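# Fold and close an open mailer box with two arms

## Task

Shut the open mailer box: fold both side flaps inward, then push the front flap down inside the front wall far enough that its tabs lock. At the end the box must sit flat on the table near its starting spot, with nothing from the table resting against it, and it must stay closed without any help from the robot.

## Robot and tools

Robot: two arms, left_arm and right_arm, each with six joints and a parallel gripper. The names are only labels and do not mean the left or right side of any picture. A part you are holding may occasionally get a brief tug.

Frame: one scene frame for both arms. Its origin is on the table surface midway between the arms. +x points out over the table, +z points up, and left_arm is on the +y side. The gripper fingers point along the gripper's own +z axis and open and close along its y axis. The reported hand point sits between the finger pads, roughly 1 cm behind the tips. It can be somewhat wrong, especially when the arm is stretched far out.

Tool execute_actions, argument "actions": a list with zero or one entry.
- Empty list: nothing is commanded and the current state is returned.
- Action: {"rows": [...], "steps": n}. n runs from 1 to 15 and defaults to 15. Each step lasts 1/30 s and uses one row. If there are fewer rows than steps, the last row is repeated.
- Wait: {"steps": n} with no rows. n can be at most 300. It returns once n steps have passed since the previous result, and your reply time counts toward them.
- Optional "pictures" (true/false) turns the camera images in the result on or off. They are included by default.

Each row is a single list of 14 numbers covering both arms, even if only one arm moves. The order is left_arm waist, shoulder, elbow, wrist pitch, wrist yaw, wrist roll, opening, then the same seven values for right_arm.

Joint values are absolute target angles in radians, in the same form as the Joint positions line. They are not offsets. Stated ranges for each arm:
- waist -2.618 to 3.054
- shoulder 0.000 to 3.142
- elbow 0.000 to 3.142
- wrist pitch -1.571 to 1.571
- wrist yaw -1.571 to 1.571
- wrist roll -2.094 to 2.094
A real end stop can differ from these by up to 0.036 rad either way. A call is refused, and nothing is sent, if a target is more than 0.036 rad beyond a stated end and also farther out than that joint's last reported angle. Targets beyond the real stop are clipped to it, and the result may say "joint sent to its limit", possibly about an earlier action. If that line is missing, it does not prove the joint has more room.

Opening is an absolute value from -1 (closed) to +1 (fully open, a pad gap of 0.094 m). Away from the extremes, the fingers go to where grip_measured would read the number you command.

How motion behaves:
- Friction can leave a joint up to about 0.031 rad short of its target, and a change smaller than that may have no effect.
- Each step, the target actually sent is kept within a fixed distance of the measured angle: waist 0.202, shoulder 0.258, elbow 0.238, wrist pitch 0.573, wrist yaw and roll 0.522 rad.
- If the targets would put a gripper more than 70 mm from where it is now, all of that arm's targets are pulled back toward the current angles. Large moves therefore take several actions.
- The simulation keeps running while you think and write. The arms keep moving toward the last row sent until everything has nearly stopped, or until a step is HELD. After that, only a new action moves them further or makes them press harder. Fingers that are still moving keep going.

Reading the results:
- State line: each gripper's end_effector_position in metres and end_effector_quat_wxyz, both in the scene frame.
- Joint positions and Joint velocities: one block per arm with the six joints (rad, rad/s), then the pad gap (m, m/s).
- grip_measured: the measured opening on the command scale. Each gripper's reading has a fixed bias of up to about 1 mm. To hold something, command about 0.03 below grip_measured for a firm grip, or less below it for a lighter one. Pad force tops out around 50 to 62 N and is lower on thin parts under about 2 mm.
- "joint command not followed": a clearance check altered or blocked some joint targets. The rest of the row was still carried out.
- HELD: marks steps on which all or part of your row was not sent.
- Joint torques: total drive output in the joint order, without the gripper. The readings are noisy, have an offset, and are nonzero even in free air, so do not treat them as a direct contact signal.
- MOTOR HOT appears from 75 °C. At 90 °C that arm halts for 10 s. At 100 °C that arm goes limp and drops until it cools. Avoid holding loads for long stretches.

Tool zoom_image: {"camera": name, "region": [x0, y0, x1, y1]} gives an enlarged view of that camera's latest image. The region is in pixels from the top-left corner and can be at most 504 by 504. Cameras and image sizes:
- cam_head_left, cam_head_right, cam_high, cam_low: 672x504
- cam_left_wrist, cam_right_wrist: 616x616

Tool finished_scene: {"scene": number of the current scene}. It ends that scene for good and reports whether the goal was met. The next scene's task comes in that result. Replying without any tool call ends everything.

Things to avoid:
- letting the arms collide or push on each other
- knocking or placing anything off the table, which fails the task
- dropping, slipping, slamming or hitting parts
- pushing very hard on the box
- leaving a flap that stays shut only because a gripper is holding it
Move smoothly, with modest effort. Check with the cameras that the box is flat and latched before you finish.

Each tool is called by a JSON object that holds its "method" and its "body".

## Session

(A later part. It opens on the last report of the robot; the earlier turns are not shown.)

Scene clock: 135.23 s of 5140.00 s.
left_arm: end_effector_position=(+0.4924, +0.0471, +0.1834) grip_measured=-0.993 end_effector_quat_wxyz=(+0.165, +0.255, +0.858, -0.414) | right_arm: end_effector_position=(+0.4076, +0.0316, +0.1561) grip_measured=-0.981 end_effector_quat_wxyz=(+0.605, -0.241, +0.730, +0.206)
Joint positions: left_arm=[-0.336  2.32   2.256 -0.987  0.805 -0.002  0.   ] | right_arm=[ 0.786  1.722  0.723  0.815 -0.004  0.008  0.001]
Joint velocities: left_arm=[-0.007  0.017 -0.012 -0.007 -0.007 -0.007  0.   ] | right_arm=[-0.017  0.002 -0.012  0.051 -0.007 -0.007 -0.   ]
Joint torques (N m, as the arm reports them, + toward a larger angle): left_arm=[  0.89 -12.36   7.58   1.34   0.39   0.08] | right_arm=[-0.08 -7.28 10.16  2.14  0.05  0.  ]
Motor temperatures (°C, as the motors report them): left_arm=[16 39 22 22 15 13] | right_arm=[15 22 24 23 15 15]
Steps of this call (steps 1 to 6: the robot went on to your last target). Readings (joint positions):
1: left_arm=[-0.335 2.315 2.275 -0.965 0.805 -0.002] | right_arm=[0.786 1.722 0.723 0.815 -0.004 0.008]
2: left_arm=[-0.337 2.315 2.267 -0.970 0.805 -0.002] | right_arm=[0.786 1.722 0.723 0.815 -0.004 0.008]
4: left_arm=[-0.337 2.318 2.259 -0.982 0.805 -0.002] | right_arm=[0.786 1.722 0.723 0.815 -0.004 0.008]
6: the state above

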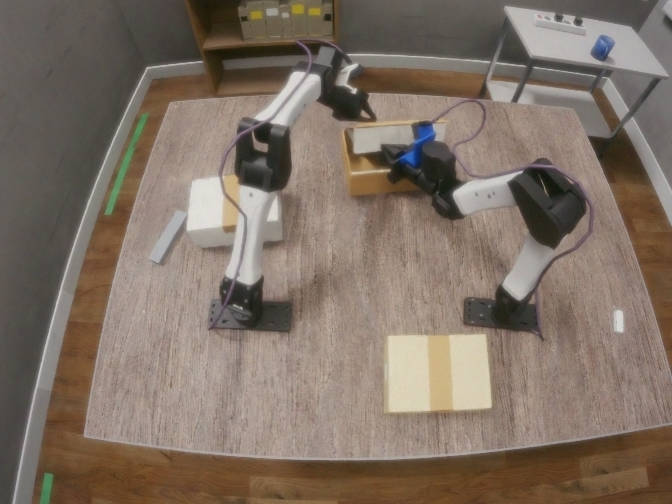

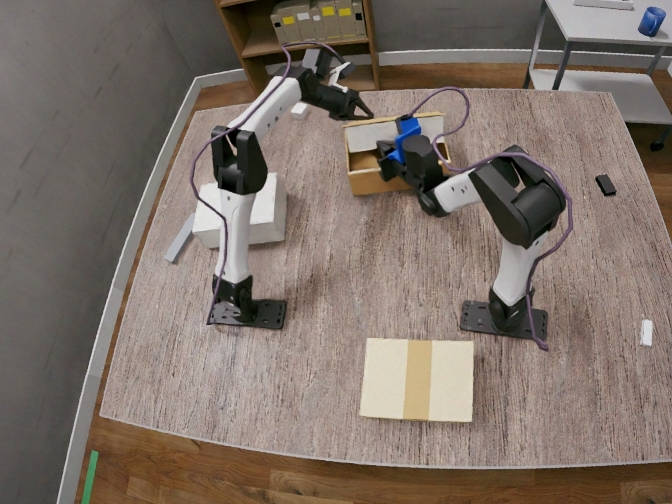

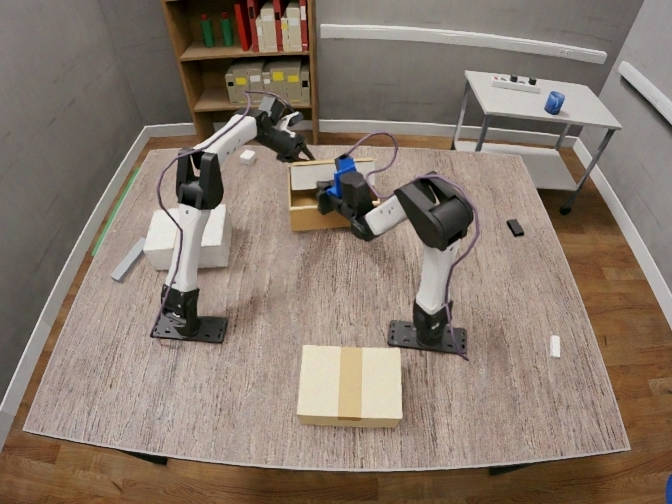

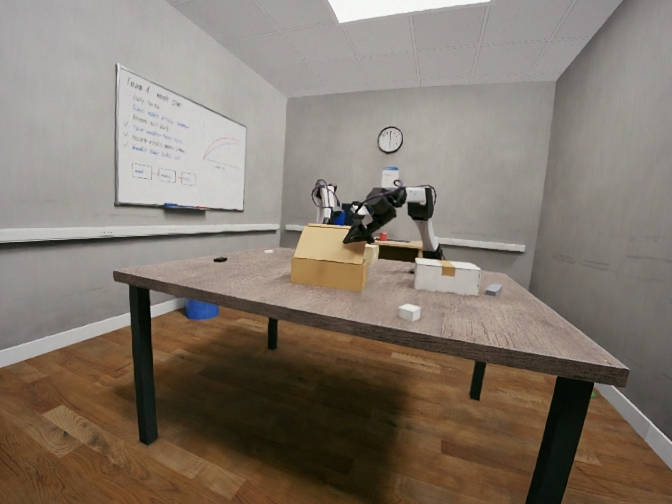

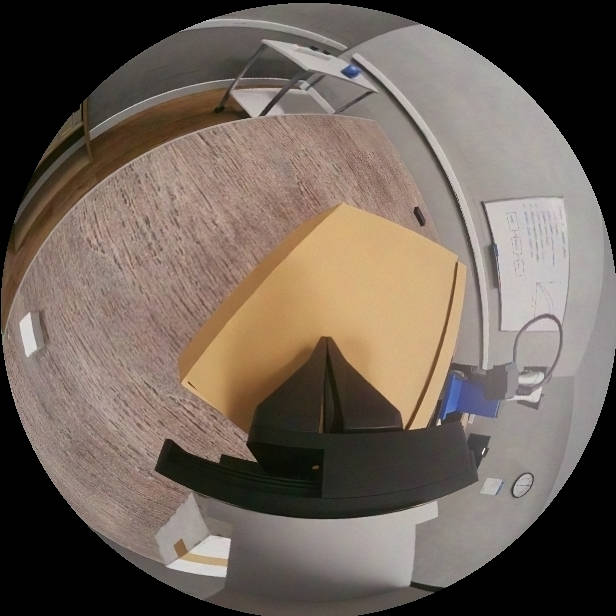

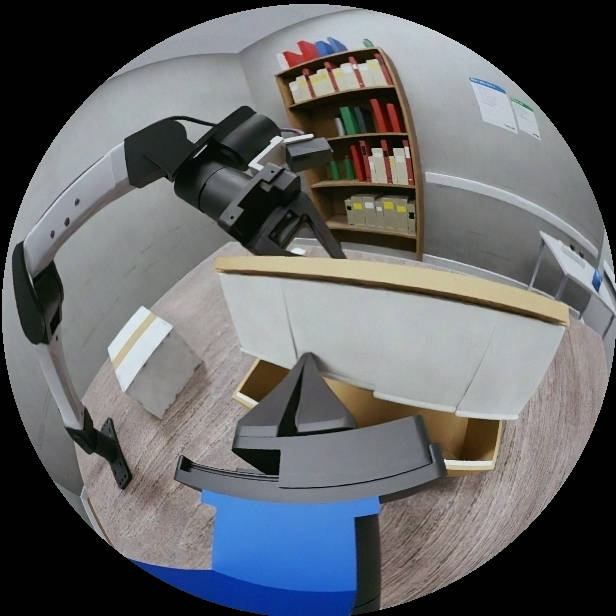

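Now left to (2.19, 2.06), right lowers mildly late.

{"method": "execute_actions", "body": {"actions": [{"rows":[[-0.34,2.3,2.23,-1.01,0.8,0,-1,0.78,1.735,0.74,0.8,0,0,-1],[-0.34,2.29,2.215,-1.01,0.8,0,-1,0.78,1.735,0.74,0.8,0,0,-1],[-0.34,2.28,2.2,-1.02,0.8,0,-1,0.78,1.735,0.74,0.8,0,0,-1],[-0.34,2.27,2.185,-1.02,0.8,0,-1,0.78,1.735,0.74,0.8,0,0,-1],[-0.34,2.26,2.17,-1.03,0.8,0,-1,0.78,1.735,0.74,0.8,0,0,-1],[-0.34,2.25,2.155,-1.03,0.8,0,-1,0.78,1.735,0.74,0.8,0,0,-1],[-0.34,2.24,2.14,-1.04,0.8,0,-1,0.78,1.735,0.74,0.79,0,0,-1],[-0.34,2.23,2.125,-1.04,0.8,0,-1,0.78,1.735,0.74,0.78,0,0,-1],[-0.34,2.22,2.11,-1.05,0.8,0,-1,0.78,1.735,0.74,0.77,0,0,-1],[-0.34,2.21,2.095,-1.05,0.8,0,-1,0.78,1.735,0.74,0.76,0,0,-1],[-0.34,2.2,2.08,-1.05,0.8,0,-1,0.78,1.735,0.74,0.75,0,0,-1],[-0.34,2.19,2.065,-1.05,0.8,0,-1,0.78,1.735,0.74,0.74,0,0,-1],[-0.34,2.18,2.05,-1.05,0.8,0,-1,0.78,1.735,0.74,0.74,0,0,-1]],"steps":15}], "pictures": false}}

{"method": "execute_actions", "body": {"actions": [{"steps":6}]}}

Scene clock: 154.30 s of 5140.00 s.
left_arm: end_effector_position=(+0.4571, +0.0602, +0.1871) grip_measured=-0.993 end_effector_quat_wxyz=(+0.132, +0.243, +0.868, -0.412) | right_arm: end_effector_position=(+0.4052, +0.0301, +0.1432) grip_measured=-0.981 end_effector_quat_wxyz=(+0.585, -0.247, +0.746, +0.199)
Joint positions: left_arm=[-0.336  2.189  2.079 -1.015  0.805 -0.002  0.   ] | right_arm=[ 0.786  1.722  0.723  0.761 -0.005  0.008  0.001]
Joint velocities: left_arm=[ 0.002 -0.125 -0.12  -0.139 -0.037  0.066 -0.001] | right_arm=[-0.012  0.007  0.007 -0.139 -0.022 -0.051 -0.001]
Joint torques (N m, as the arm reports them, + toward a larger angle): left_arm=[ -0.02 -12.96   6.96   1.13   0.4    0.09] | right_arm=[-0.09 -7.31 10.17  2.26  0.11  0.  ]
Motor temperatures (°C, as the motors report them): left_arm=[16 40 22 22 15 13] | right_arm=[15 23 25 23 15 15]
Steps of this call (steps 1 to 30: the robot went on to your last target; steps 31 to 90: nothing new was sent; then 15.57 s passed at rest; steps 91 to 105: all 15 steps of this action). Readings (joint positions):
91: left_arm=[-0.336 2.319 2.255 -0.992 0.805 -0.002] | right_arm=[0.786 1.722 0.723 0.815 -0.004 0.008]
92: left_arm=[-0.336 2.315 2.248 -0.992 0.805 -0.002] | right_arm=[0.786 1.722 0.723 0.815 -0.004 0.008]
94: left_arm=[-0.336 2.300 2.225 -0.994 0.805 -0.002] | right_arm=[0.786 1.722 0.723 0.815 -0.004 0.008]
98: left_arm=[-0.336 2.258 2.169 -1.001 0.805 -0.002] | right_arm=[0.786 1.722 0.723 0.808 -0.004 0.008]
105: the state above

Scene clock: 154.50 s of 5140.00 s.
left_arm: end_effector_position=(+0.4551, +0.0609, +0.1860) grip_measured=-0.993 end_effector_quat_wxyz=(+0.128, +0.241, +0.869, -0.412) | right_arm: end_effector_position=(+0.4047, +0.0297, +0.1405) grip_measured=-0.981 end_effector_quat_wxyz=(+0.581, -0.248, +0.749, +0.198)
Joint positions: left_arm=[-0.336  2.186  2.072 -1.02   0.805 -0.002  0.   ] | right_arm=[ 0.786  1.722  0.723  0.75  -0.005  0.008  0.001]
Joint velocities: left_arm=[-0.012  0.002 -0.027 -0.007  0.081 -0.022 -0.001] | right_arm=[ 0.002 -0.007 -0.012 -0.037 -0.007  0.051 -0.   ]
Joint torques (N m, as the arm reports them, + toward a larger angle): left_arm=[  0.03 -13.16   6.88   1.04   0.4    0.09] | right_arm=[-0.08 -7.28 10.12  2.2   0.07  0.  ]
Motor temperatures (°C, as the motors report them): left_arm=[16 40 22 22 15 13] | right_arm=[15 23 25 23 15 15]
Steps of this call (steps 1 to 6: the robot went on to your last target). Readings (joint positions):
1: left_arm=[-0.336 2.187 2.076 -1.017 0.805 -0.002] | right_arm=[0.786 1.722 0.723 0.758 -0.005 0.008]
2: left_arm=[-0.336 2.186 2.075 -1.018 0.805 -0.002] | right_arm=[0.786 1.722 0.723 0.756 -0.005 0.008]
4: left_arm=[-0.336 2.186 2.073 -1.019 0.805 -0.002] | right_arm=[0.786 1.722 0.723 0.752 -0.005 0.008]
6: the state above

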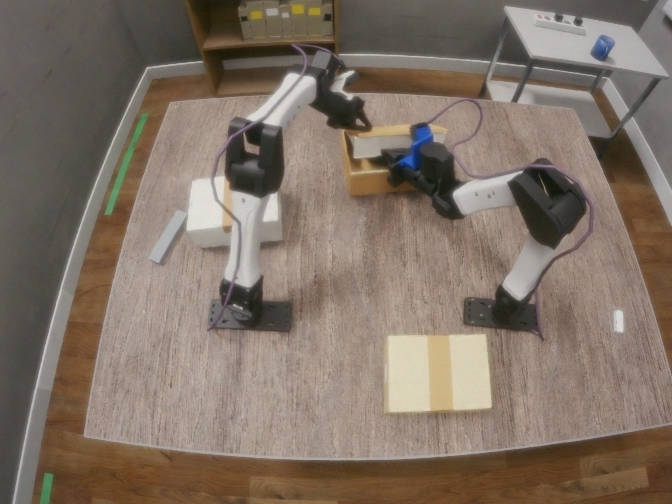

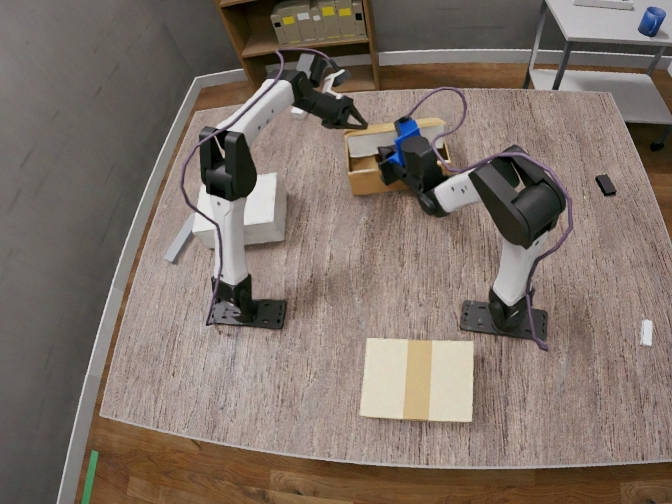

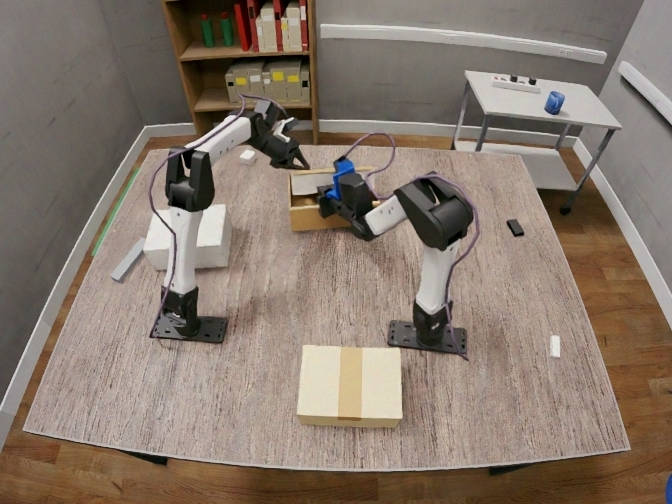

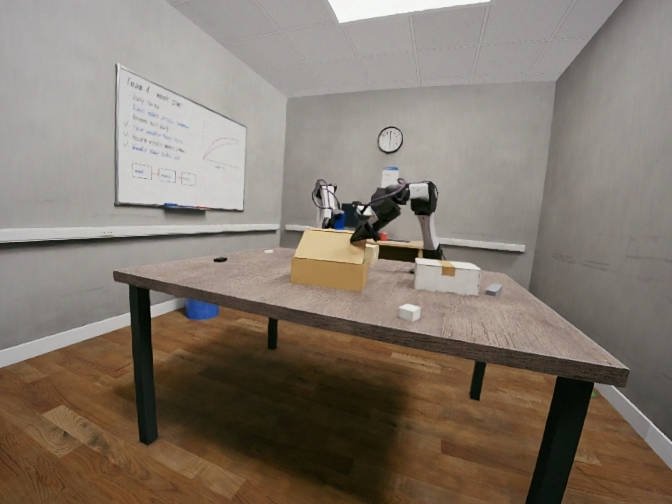

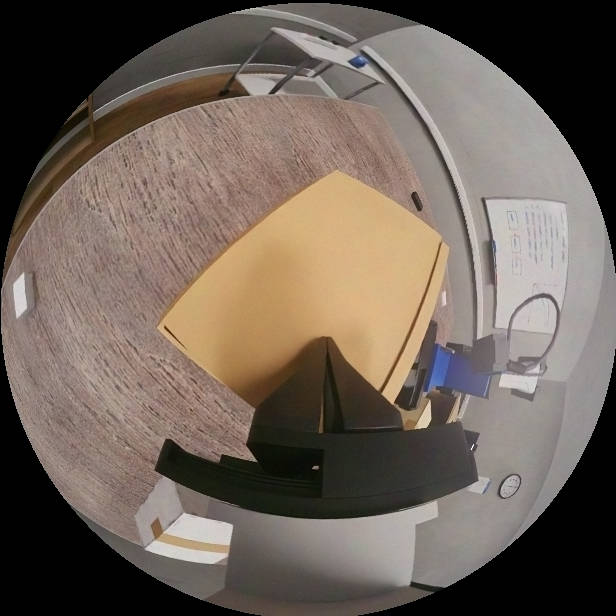

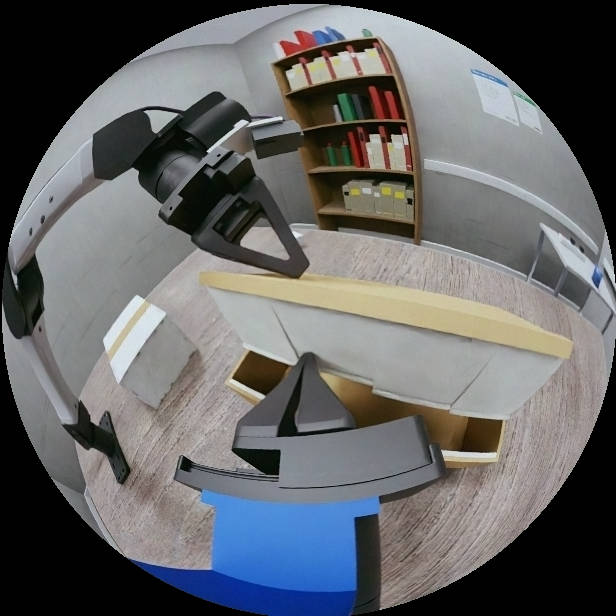

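Good. Continue: left elbow down, right down and slightly back.

{"method": "execute_actions", "body": {"actions": [{"rows":[[-0.34,2.18,2.04,-1.05,0.8,0,-1,0.78,1.72,0.72,0.73,0,0,-1],[-0.34,2.18,2.03,-1.05,0.8,0,-1,0.78,1.71,0.71,0.725,0,0,-1],[-0.34,2.18,2.02,-1.05,0.8,0,-1,0.78,1.705,0.705,0.72,0,0,-1],[-0.34,2.18,2.01,-1.05,0.8,0,-1,0.78,1.7,0.7,0.715,0,0,-1],[-0.34,2.18,2.0,-1.05,0.8,0,-1,0.78,1.695,0.695,0.71,0,0,-1],[-0.34,2.18,1.99,-1.05,0.8,0,-1,0.78,1.69,0.69,0.705,0,0,-1],[-0.34,2.18,1.98,-1.05,0.8,0,-1,0.78,1.685,0.685,0.7,0,0,-1],[-0.34,2.18,1.97,-1.05,0.8,0,-1,0.78,1.68,0.68,0.69,0,0,-1],[-0.34,2.18,1.96,-1.05,0.8,0,-1,0.78,1.675,0.675,0.68,0,0,-1],[-0.34,2.18,1.95,-1.05,0.8,0,-1,0.78,1.67,0.67,0.67,0,0,-1]],"steps":15}]}}

Scene clock: 156.00 s of 5140.00 s.
left_arm: end_effector_position=(+0.4398, +0.0666, +0.1555) grip_measured=-0.993 end_effector_quat_wxyz=(+0.085, +0.225, +0.881, -0.407) | right_arm: end_effector_position=(+0.3904, +0.0196, +0.1157) grip_measured=-0.981 end_effector_quat_wxyz=(+0.543, -0.258, +0.777, +0.187)
Joint positions: left_arm=[-0.336  2.182  1.972 -1.021  0.805 -0.002  0.   ] | right_arm=[ 0.786  1.692  0.678  0.667 -0.008  0.008  0.001]
Joint velocities: left_arm=[-0.002  0.007 -0.002  0.007  0.022  0.007  0.   ] | right_arm=[ 0.017 -0.007 -0.002 -0.051 -0.022  0.022 -0.   ]
Joint torques (N m, as the arm reports them, + toward a larger angle): left_arm=[  0.03 -12.71   6.63   0.85   0.4    0.09] | right_arm=[-0.07 -9.65  7.5   2.32  0.11  0.  ]
Motor temperatures (°C, as the motors report them): left_arm=[16 41 22 22 15 13] | right_arm=[15 23 25 23 15 15]
Steps of this call (steps 1 to 30: the robot went on to your last target; steps 31 to 45: all 15 steps of this action). Readings (joint positions):
31: left_arm=[-0.336 2.186 2.070 -1.021 0.805 -0.002] | right_arm=[0.786 1.722 0.723 0.747 -0.006 0.008]
32: left_arm=[-0.336 2.185 2.066 -1.021 0.805 -0.002] | right_arm=[0.786 1.722 0.723 0.744 -0.006 0.008]
34: left_arm=[-0.336 2.183 2.052 -1.021 0.805 -0.002] | right_arm=[0.786 1.722 0.721 0.735 -0.006 0.008]
38: left_arm=[-0.336 2.182 2.012 -1.021 0.805 -0.002] | right_arm=[0.786 1.709 0.699 0.710 -0.006 0.008]
45: the state above

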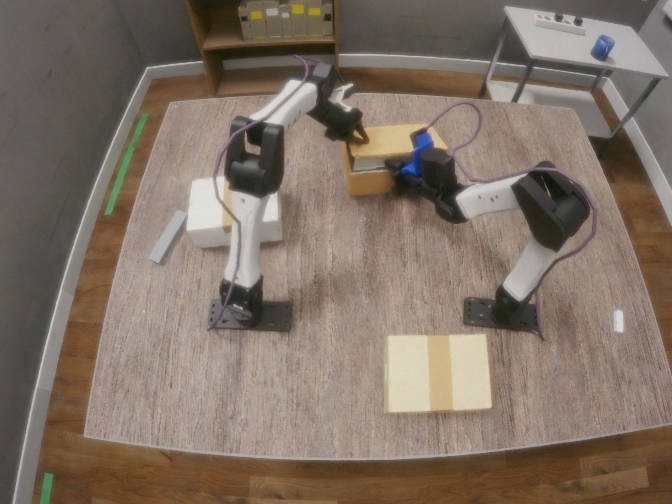

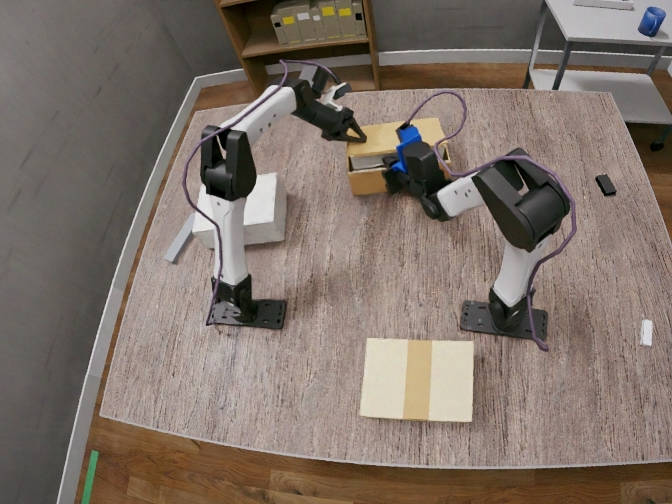

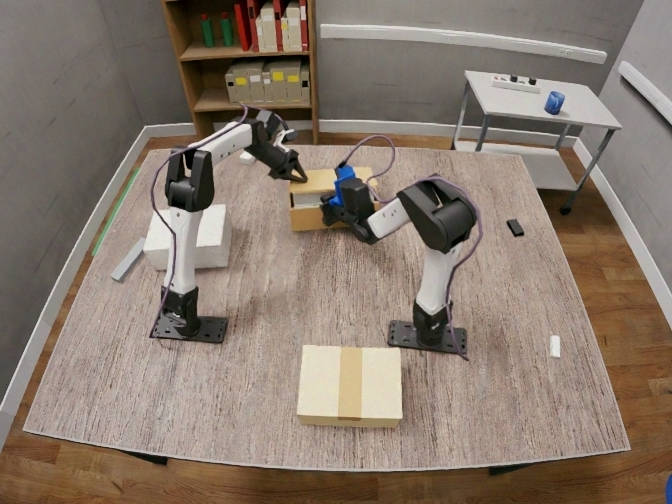

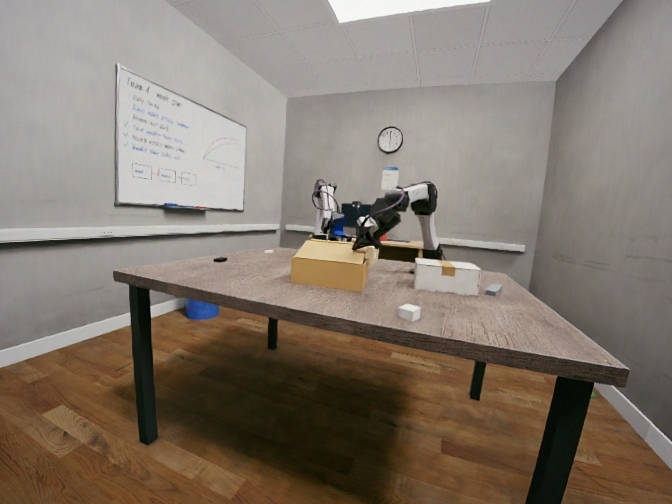

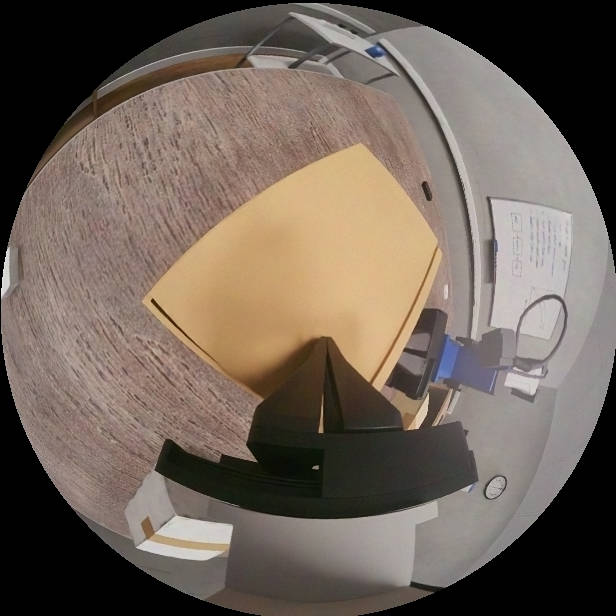

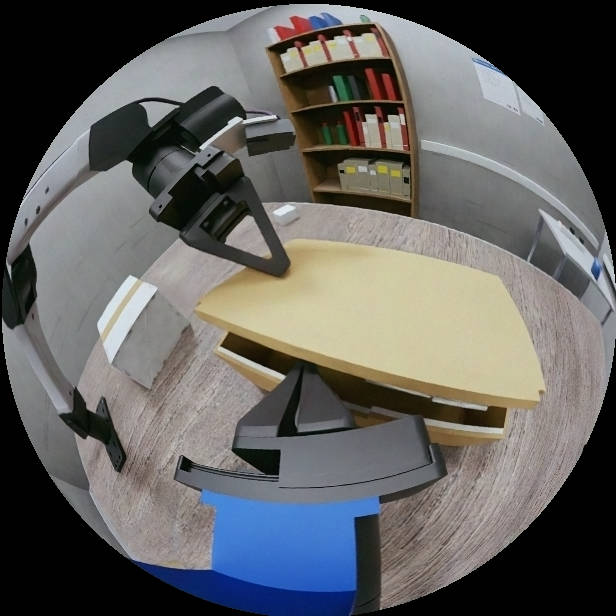

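Withdraw right while left goes down.

{"method": "execute_actions", "body": {"actions": [{"rows":[[-0.34,2.18,1.945,-1.05,0.8,0,-1,0.78,1.65,0.655,0.68,0,0,-1],[-0.34,2.18,1.94,-1.05,0.8,0,-1,0.78,1.63,0.635,0.68,0,0,-1],[-0.34,2.18,1.935,-1.05,0.8,0,-1,0.78,1.61,0.615,0.68,0,0,-1],[-0.34,2.18,1.93,-1.05,0.8,0,-1,0.78,1.59,0.595,0.68,0,0,-1],[-0.34,2.18,1.925,-1.05,0.8,0,-1,0.78,1.57,0.575,0.68,0,0,-1],[-0.34,2.18,1.92,-1.05,0.8,0,-1,0.78,1.55,0.555,0.68,0,0,-1],[-0.34,2.18,1.915,-1.05,0.8,0,-1,0.78,1.53,0.535,0.68,0,0,-1],[-0.34,2.18,1.91,-1.05,0.8,0,-1,0.78,1.51,0.515,0.68,0,0,-1],[-0.34,2.18,1.9,-1.05,0.8,0,-1,0.78,1.49,0.495,0.68,0,0,-1],[-0.34,2.18,1.89,-1.05,0.8,0,-1,0.78,1.47,0.475,0.68,0,0,-1],[-0.34,2.18,1.88,-1.05,0.8,0,-1,0.78,1.45,0.455,0.68,0,0,-1],[-0.34,2.18,1.87,-1.05,0.8,0,-1,0.78,1.43,0.435,0.68,0,0,-1],[-0.34,2.18,1.86,-1.05,0.8,0,-1,0.78,1.41,0.415,0.68,0,0,-1],[-0.34,2.18,1.85,-1.05,0.8,0,-1,0.78,1.4,0.405,0.68,0,0,-1]],"steps":15}], "pictures": false}}

{"method": "execute_actions", "body": {"actions": [{"steps":6}]}}

Scene clock: 157.63 s of 5140.00 s.
left_arm: end_effector_position=(+0.4229, +0.0729, +0.1269) grip_measured=-0.993 end_effector_quat_wxyz=(+0.041, +0.208, +0.891, -0.402) | right_arm: end_effector_position=(+0.3385, -0.0197, +0.1234) grip_measured=-0.981 end_effector_quat_wxyz=(+0.552, -0.255, +0.771, +0.189)
Joint positions: left_arm=[-0.336  2.182  1.88  -1.025  0.805 -0.002  0.   ] | right_arm=[ 0.786  1.426  0.43   0.67  -0.006  0.008  0.001]
Joint velocities: left_arm=[-0.007 -0.012 -0.222 -0.051 -0.007 -0.022  0.001] | right_arm=[ 0.007 -0.295 -0.364  0.037  0.022 -0.022  0.   ]
Joint torques (N m, as the arm reports them, + toward a larger angle): left_arm=[  0.05 -12.6    7.03   0.78   0.4    0.09] | right_arm=[-0.08 -5.83  8.1   2.38  0.05  0.  ]
Motor temperatures (°C, as the motors report them): left_arm=[16 41 22 22 15 13] | right_arm=[15 23 25 23 15 15]
Steps of this call (steps 1 to 15: the robot went on to your last target; steps 16 to 34: nothing new was sent; steps 35 to 49: all 15 steps of this action). Readings (joint positions):
35: left_arm=[-0.336 2.182 1.972 -1.021 0.805 -0.002] | right_arm=[0.786 1.687 0.677 0.663 -0.009 0.008]
36: left_arm=[-0.336 2.182 1.972 -1.021 0.805 -0.002] | right_arm=[0.786 1.679 0.669 0.663 -0.009 0.008]
38: left_arm=[-0.336 2.182 1.966 -1.021 0.805 -0.002] | right_arm=[0.786 1.646 0.638 0.663 -0.009 0.008]
42: left_arm=[-0.336 2.182 1.940 -1.022 0.805 -0.002] | right_arm=[0.786 1.558 0.563 0.666 -0.007 0.008]
49: the state above

Scene clock: 157.83 s of 5140.00 s.
left_arm: end_effector_position=(+0.4195, +0.0741, +0.1231) grip_measured=-0.993 end_effector_quat_wxyz=(+0.033, +0.204, +0.892, -0.401) | right_arm: end_effector_position=(+0.3360, -0.0216, +0.1221) grip_measured=-0.981 end_effector_quat_wxyz=(+0.551, -0.255, +0.772, +0.188)
Joint positions: left_arm=[-0.336  2.182  1.868 -1.031  0.805 -0.002  0.   ] | right_arm=[ 0.786  1.416  0.418  0.67  -0.006  0.008  0.001]
Joint velocities: left_arm=[-0.007 -0.002 -0.007  0.007  0.125  0.022 -0.   ] | right_arm=[ 0.002  0.012 -0.007 -0.007  0.022  0.051  0.001]
Joint torques (N m, as the arm reports them, + toward a larger angle): left_arm=[  0.01 -12.53   6.76   0.7    0.41   0.1 ] | right_arm=[-0.08 -6.38  7.23  2.37  0.07  0.  ]
Motor temperatures (°C, as the motors report them): left_arm=[16 41 22 22 15 13] | right_arm=[15 23 25 23 15 15]
Steps of this call (steps 1 to 6: the robot went on to your last target). Readings (joint positions):
1: left_arm=[-0.336 2.182 1.874 -1.027 0.805 -0.002] | right_arm=[0.786 1.418 0.422 0.670 -0.006 0.008]
2: left_arm=[-0.336 2.182 1.870 -1.029 0.805 -0.002] | right_arm=[0.786 1.416 0.419 0.670 -0.006 0.008]
4: left_arm=[-0.336 2.182 1.868 -1.031 0.805 -0.002] | right_arm=[0.786 1.416 0.418 0.670 -0.006 0.008]
6: the state above

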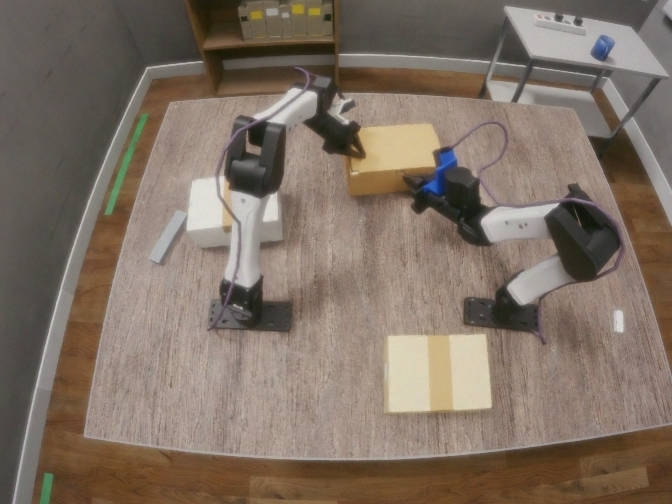

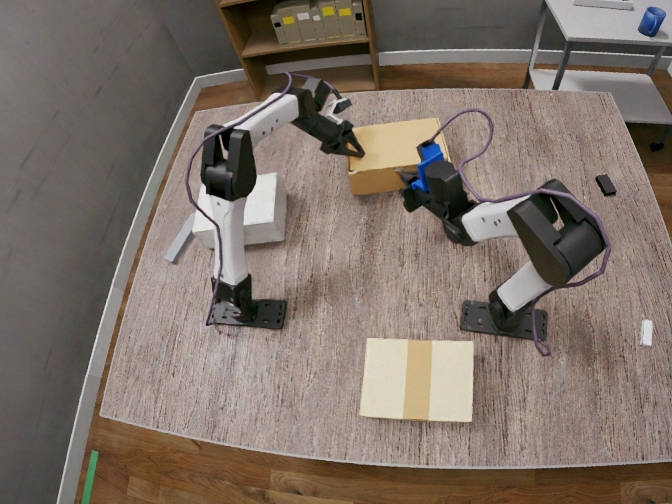

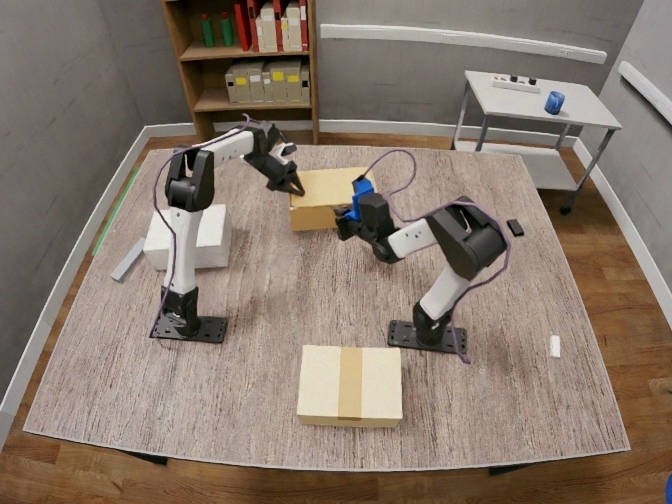

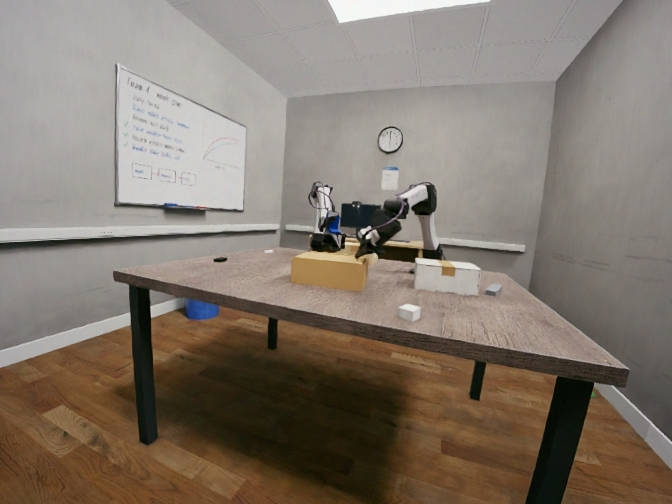

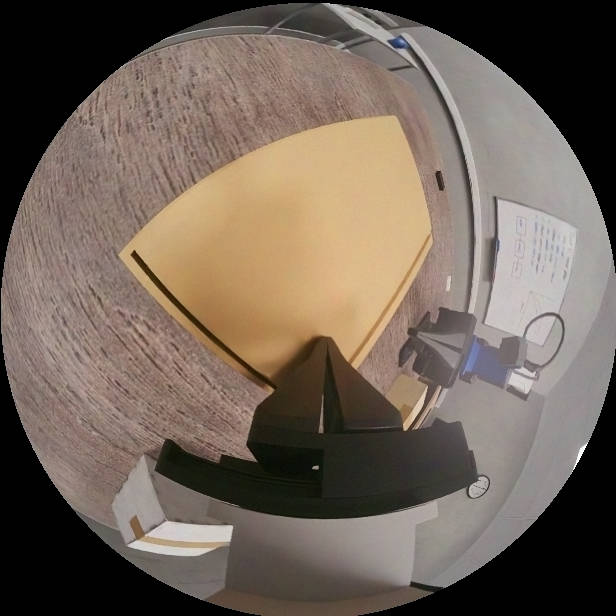

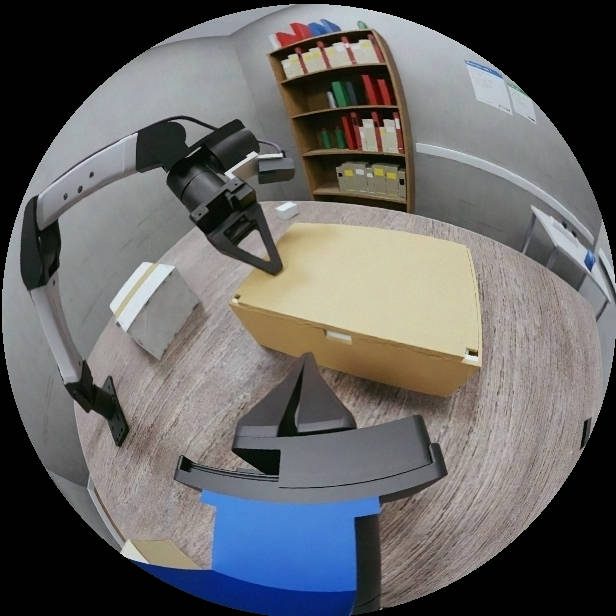

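{"method": "execute_actions", "body": {"actions": [{"rows":[[-0.34,2.19,1.84,-1.05,0.8,0,-1,0.78,1.4,0.49,0.64,0,0,-1],[-0.34,2.2,1.83,-1.05,0.8,0,-1,0.78,1.41,0.56,0.56,0,0,-1],[-0.34,2.2,1.82,-1.05,0.8,0,-1,0.77,1.43,0.63,0.47,0,0,-1],[-0.34,2.2,1.81,-1.05,0.8,0,-1,0.75,1.45,0.7,0.37,0,0,-1],[-0.34,2.2,1.8,-1.05,0.8,0,-1,0.73,1.47,0.77,0.27,0,0,-1],[-0.34,2.2,1.8,-1.05,0.8,0,-1,0.71,1.49,0.84,0.17,0,0,-1],[-0.34,2.2,1.8,-1.05,0.8,0,-1,0.69,1.51,0.91,0.07,0,0,-1],[-0.34,2.2,1.8,-1.05,0.8,0,-1,0.67,1.53,0.98,-0.03,0,0,-1],[-0.34,2.2,1.8,-1.05,0.8,0,-1,0.65,1.56,1.05,-0.13,0,0,-1],[-0.34,2.2,1.8,-1.05,0.8,0,-1,0.63,1.59,1.12,-0.23,0,0,-1],[-0.34,2.2,1.8,-1.05,0.8,0,-1,0.61,1.62,1.19,-0.33,0,0,-1],[-0.34,2.2,1.8,-1.05,0.8,0,-1,0.59,1.65,1.26,-0.43,0,0,-1],[-0.34,2.2,1.8,-1.05,0.8,0,-1,0.57,1.68,1.32,-0.53,0,0,-1],[-0.34,2.2,1.8,-1.05,0.8,0,-1,0.55,1.71,1.38,-0.62,0,0,-1],[-0.34,2.2,1.8,-1.05,0.8,0,-1,0.53,1.73,1.42,-0.7,0,0,-1]],"steps":15}], "pictures": false}}

{"method": "execute_actions", "body": {"actions": [{"steps":15}]}}

Scene clock: 160.47 s of 5140.00 s.
left_arm: end_effector_position=(+0.4127, +0.0717, +0.1202) grip_measured=-0.993 end_effector_quat_wxyz=(+0.020, +0.201, +0.886, -0.418) | right_arm: end_effector_position=(+0.4715, -0.0515, +0.2126) grip_measured=-0.981 end_effector_quat_wxyz=(+0.449, -0.187, +0.868, +0.102)
Joint positions: left_arm=[-0.336  2.182  1.84  -1.024  0.846 -0.002  0.   ] | right_arm=[ 0.573  1.664  1.336 -0.285 -0.005  0.007  0.001]
Joint velocities: left_arm=[-0.022  0.012 -0.007 -0.007 -0.066  0.007  0.001] | right_arm=[-0.554  0.823  1.507 -2.469  0.022  0.007  0.   ]
Joint torques (N m, as the arm reports them, + toward a larger angle): left_arm=[ -0.03 -10.95   4.65   0.59   0.04   0.09] | right_arm=[-0.38 -8.04  9.12  1.67  0.07  0.04]
Motor temperatures (°C, as the motors report them): left_arm=[16 41 22 21 15 13] | right_arm=[15 23 25 24 15 15]
Steps of this call (steps 1 to 30: the robot went on to your last target; steps 31 to 64: nothing new was sent; steps 65 to 79: all 15 steps of this action). Readings (joint positions):
65: left_arm=[-0.336 2.182 1.868 -1.031 0.805 -0.002] | right_arm=[0.786 1.416 0.426 0.661 -0.006 0.008]
66: left_arm=[-0.336 2.182 1.866 -1.031 0.805 -0.002] | right_arm=[0.786 1.416 0.450 0.630 -0.005 0.008]
68: left_arm=[-0.336 2.182 1.855 -1.029 0.814 -0.002] | right_arm=[0.781 1.426 0.554 0.537 -0.006 0.008]
72: left_arm=[-0.336 2.182 1.844 -1.024 0.836 -0.002] | right_arm=[0.719 1.484 0.856 0.296 -0.007 0.007]
79: the state above

Scene clock: 160.97 s of 5140.00 s.
left_arm: end_effector_position=(+0.4126, +0.0717, +0.1202) grip_measured=-0.993 end_effector_quat_wxyz=(+0.019, +0.201, +0.886, -0.419) | right_arm: end_effector_position=(+0.4328, -0.0939, +0.1476) grip_measured=-0.981 end_effector_quat_wxyz=(+0.277, -0.178, +0.943, +0.054)
Joint positions: left_arm=[-0.336  2.182  1.84  -1.024  0.846 -0.002  0.   ] | right_arm=[ 0.525  1.724  1.404 -0.68   0.001  0.007  0.001]
Joint velocities: left_arm=[-0.007 -0.002  0.002 -0.022 -0.037  0.007  0.   ] | right_arm=[-0.002 -0.012  0.002 -0.125  0.022  0.007 -0.001]
Joint torques (N m, as the arm reports them, + toward a larger angle): left_arm=[ -0.02 -10.92   4.71   0.59   0.04   0.09] | right_arm=[ 0.54 -8.85 11.21  1.5   0.03  0.02]
Motor temperatures (°C, as the motors report them): left_arm=[16 41 22 21 15 13] | right_arm=[15 23 25 24 15 15]
Steps of this call (steps 1 to 15: the robot went on to your last target). Readings (joint positions):
1: left_arm=[-0.336 2.182 1.840 -1.024 0.846 -0.002] | right_arm=[0.555 1.688 1.376 -0.356 -0.004 0.007]
2: left_arm=[-0.336 2.182 1.840 -1.024 0.846 -0.002] | right_arm=[0.540 1.702 1.396 -0.413 -0.002 0.007]
4: left_arm=[-0.336 2.182 1.840 -1.024 0.846 -0.002] | right_arm=[0.525 1.714 1.404 -0.509 0.001 0.007]
8: left_arm=[-0.336 2.182 1.840 -1.024 0.846 -0.002] | right_arm=[0.525 1.724 1.404 -0.628 0.001 0.007]
15: the state above

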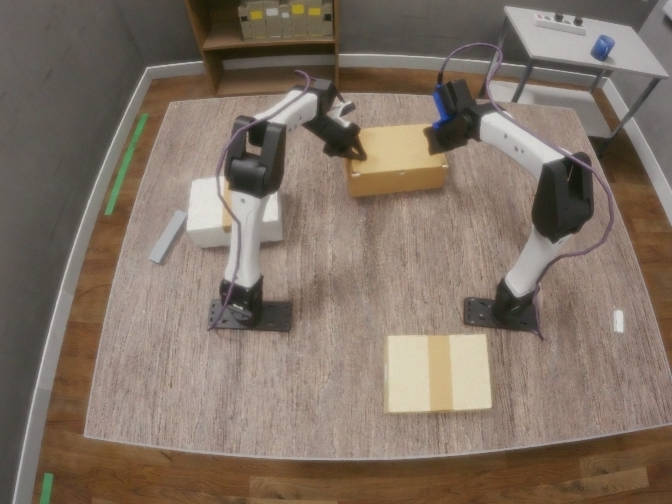

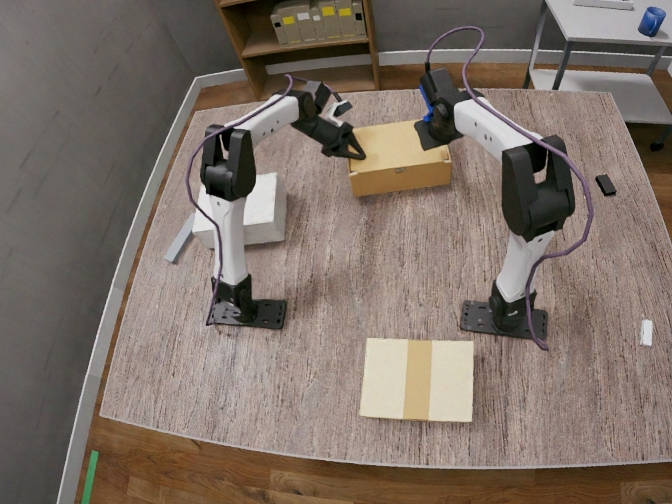

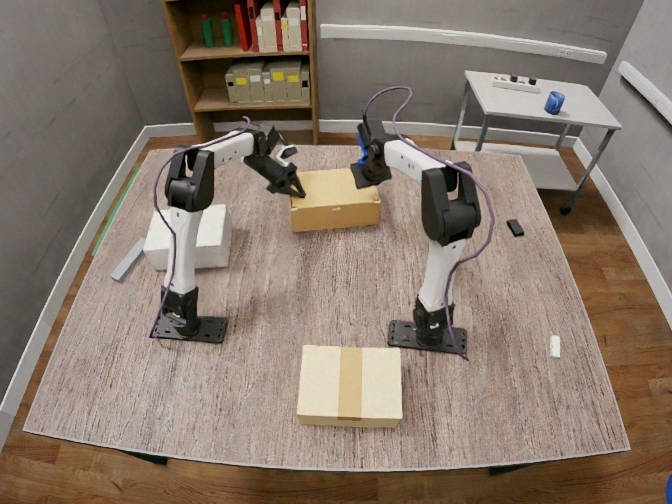

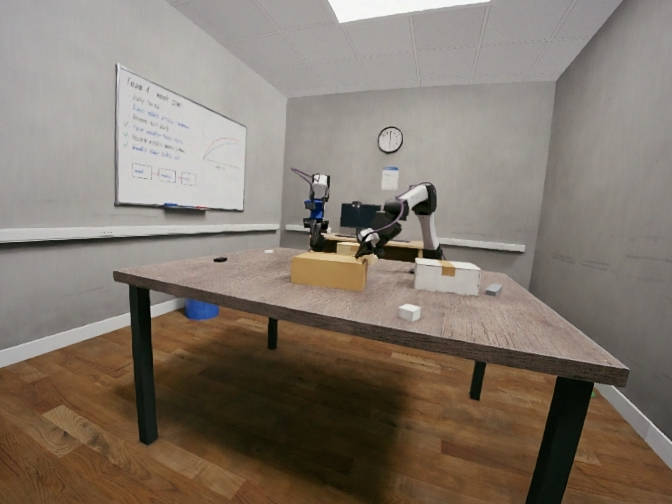

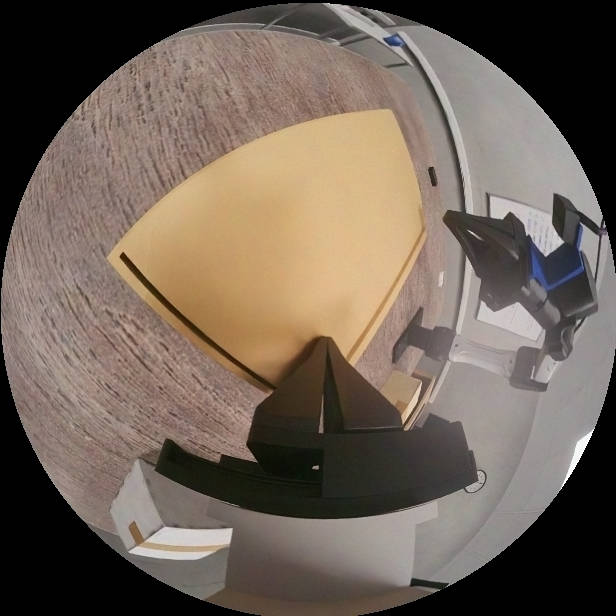

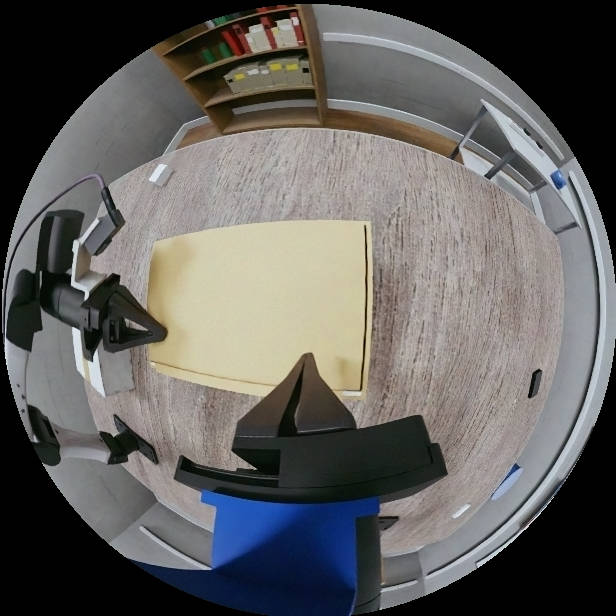

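{"method": "execute_actions", "body": {"actions": [{"rows":[[-0.34,2.19,1.83,-1.04,0.82,0,-1,0.53,1.75,1.41,-0.69,0,0,-1],[-0.34,2.19,1.83,-1.04,0.82,0,-1,0.53,1.765,1.41,-0.69,0,0,-1],[-0.34,2.19,1.83,-1.04,0.82,0,-1,0.53,1.78,1.41,-0.69,0,0,-1],[-0.34,2.19,1.83,-1.04,0.82,0,-1,0.53,1.795,1.41,-0.69,0,0,-1],[-0.34,2.19,1.83,-1.04,0.82,0,-1,0.53,1.81,1.41,-0.69,0,0,-1],[-0.34,2.19,1.83,-1.04,0.82,0,-1,0.53,1.82,1.41,-0.69,0,0,-1],[-0.34,2.19,1.83,-1.04,0.82,0,-1,0.53,1.83,1.41,-0.69,0,0,-1],[-0.34,2.19,1.83,-1.04,0.82,0,-1,0.53,1.84,1.41,-0.69,0,0,-1],[-0.34,2.19,1.83,-1.04,0.82,0,-1,0.53,1.85,1.41,-0.69,0,0,-1]],"steps":15}], "pictures": false}}

Scene clock: 162.47 s of 5140.00 s.
left_arm: end_effector_position=(+0.4124, +0.0712, +0.1208) grip_measured=-0.993 end_effector_quat_wxyz=(+0.019, +0.201, +0.885, -0.421) | right_arm: end_effector_position=(+0.4371, -0.0924, +0.1126) grip_measured=-0.981 end_effector_quat_wxyz=(+0.240, -0.180, +0.953, +0.046)
Joint positions: left_arm=[-0.336  2.182  1.84  -1.023  0.851 -0.002  0.   ] | right_arm=[ 0.525  1.815  1.413 -0.675  0.002  0.007  0.001]
Joint velocities: left_arm=[-0.017  0.002  0.002  0.022  0.066  0.007 -0.001] | right_arm=[ 0.002 -0.007 -0.007  0.037  0.022 -0.037 -0.001]
Joint torques (N m, as the arm reports them, + toward a larger angle): left_arm=[  0.04 -11.68   7.62   0.68   0.2    0.09] | right_arm=[ 0.67 -7.32  9.23  1.29 -0.01  0.01]
Motor temperatures (°C, as the motors report them): left_arm=[16 41 22 21 15 13] | right_arm=[15 23 25 23 15 15]
Steps of this call (steps 1 to 15: the robot went on to your last target; steps 16 to 30: nothing new was sent; steps 31 to 45: all 15 steps of this action). Readings (joint positions):
31: left_arm=[-0.336 2.182 1.840 -1.023 0.848 -0.002] | right_arm=[0.525 1.725 1.404 -0.690 0.001 0.007]
32: left_arm=[-0.336 2.182 1.840 -1.023 0.849 -0.002] | right_arm=[0.525 1.728 1.404 -0.690 0.001 0.007]
34: left_arm=[-0.336 2.182 1.840 -1.023 0.849 -0.002] | right_arm=[0.525 1.743 1.404 -0.690 0.001 0.007]
38: left_arm=[-0.336 2.182 1.840 -1.023 0.850 -0.002] | right_arm=[0.525 1.805 1.404 -0.690 0.001 0.007]
45: the state above


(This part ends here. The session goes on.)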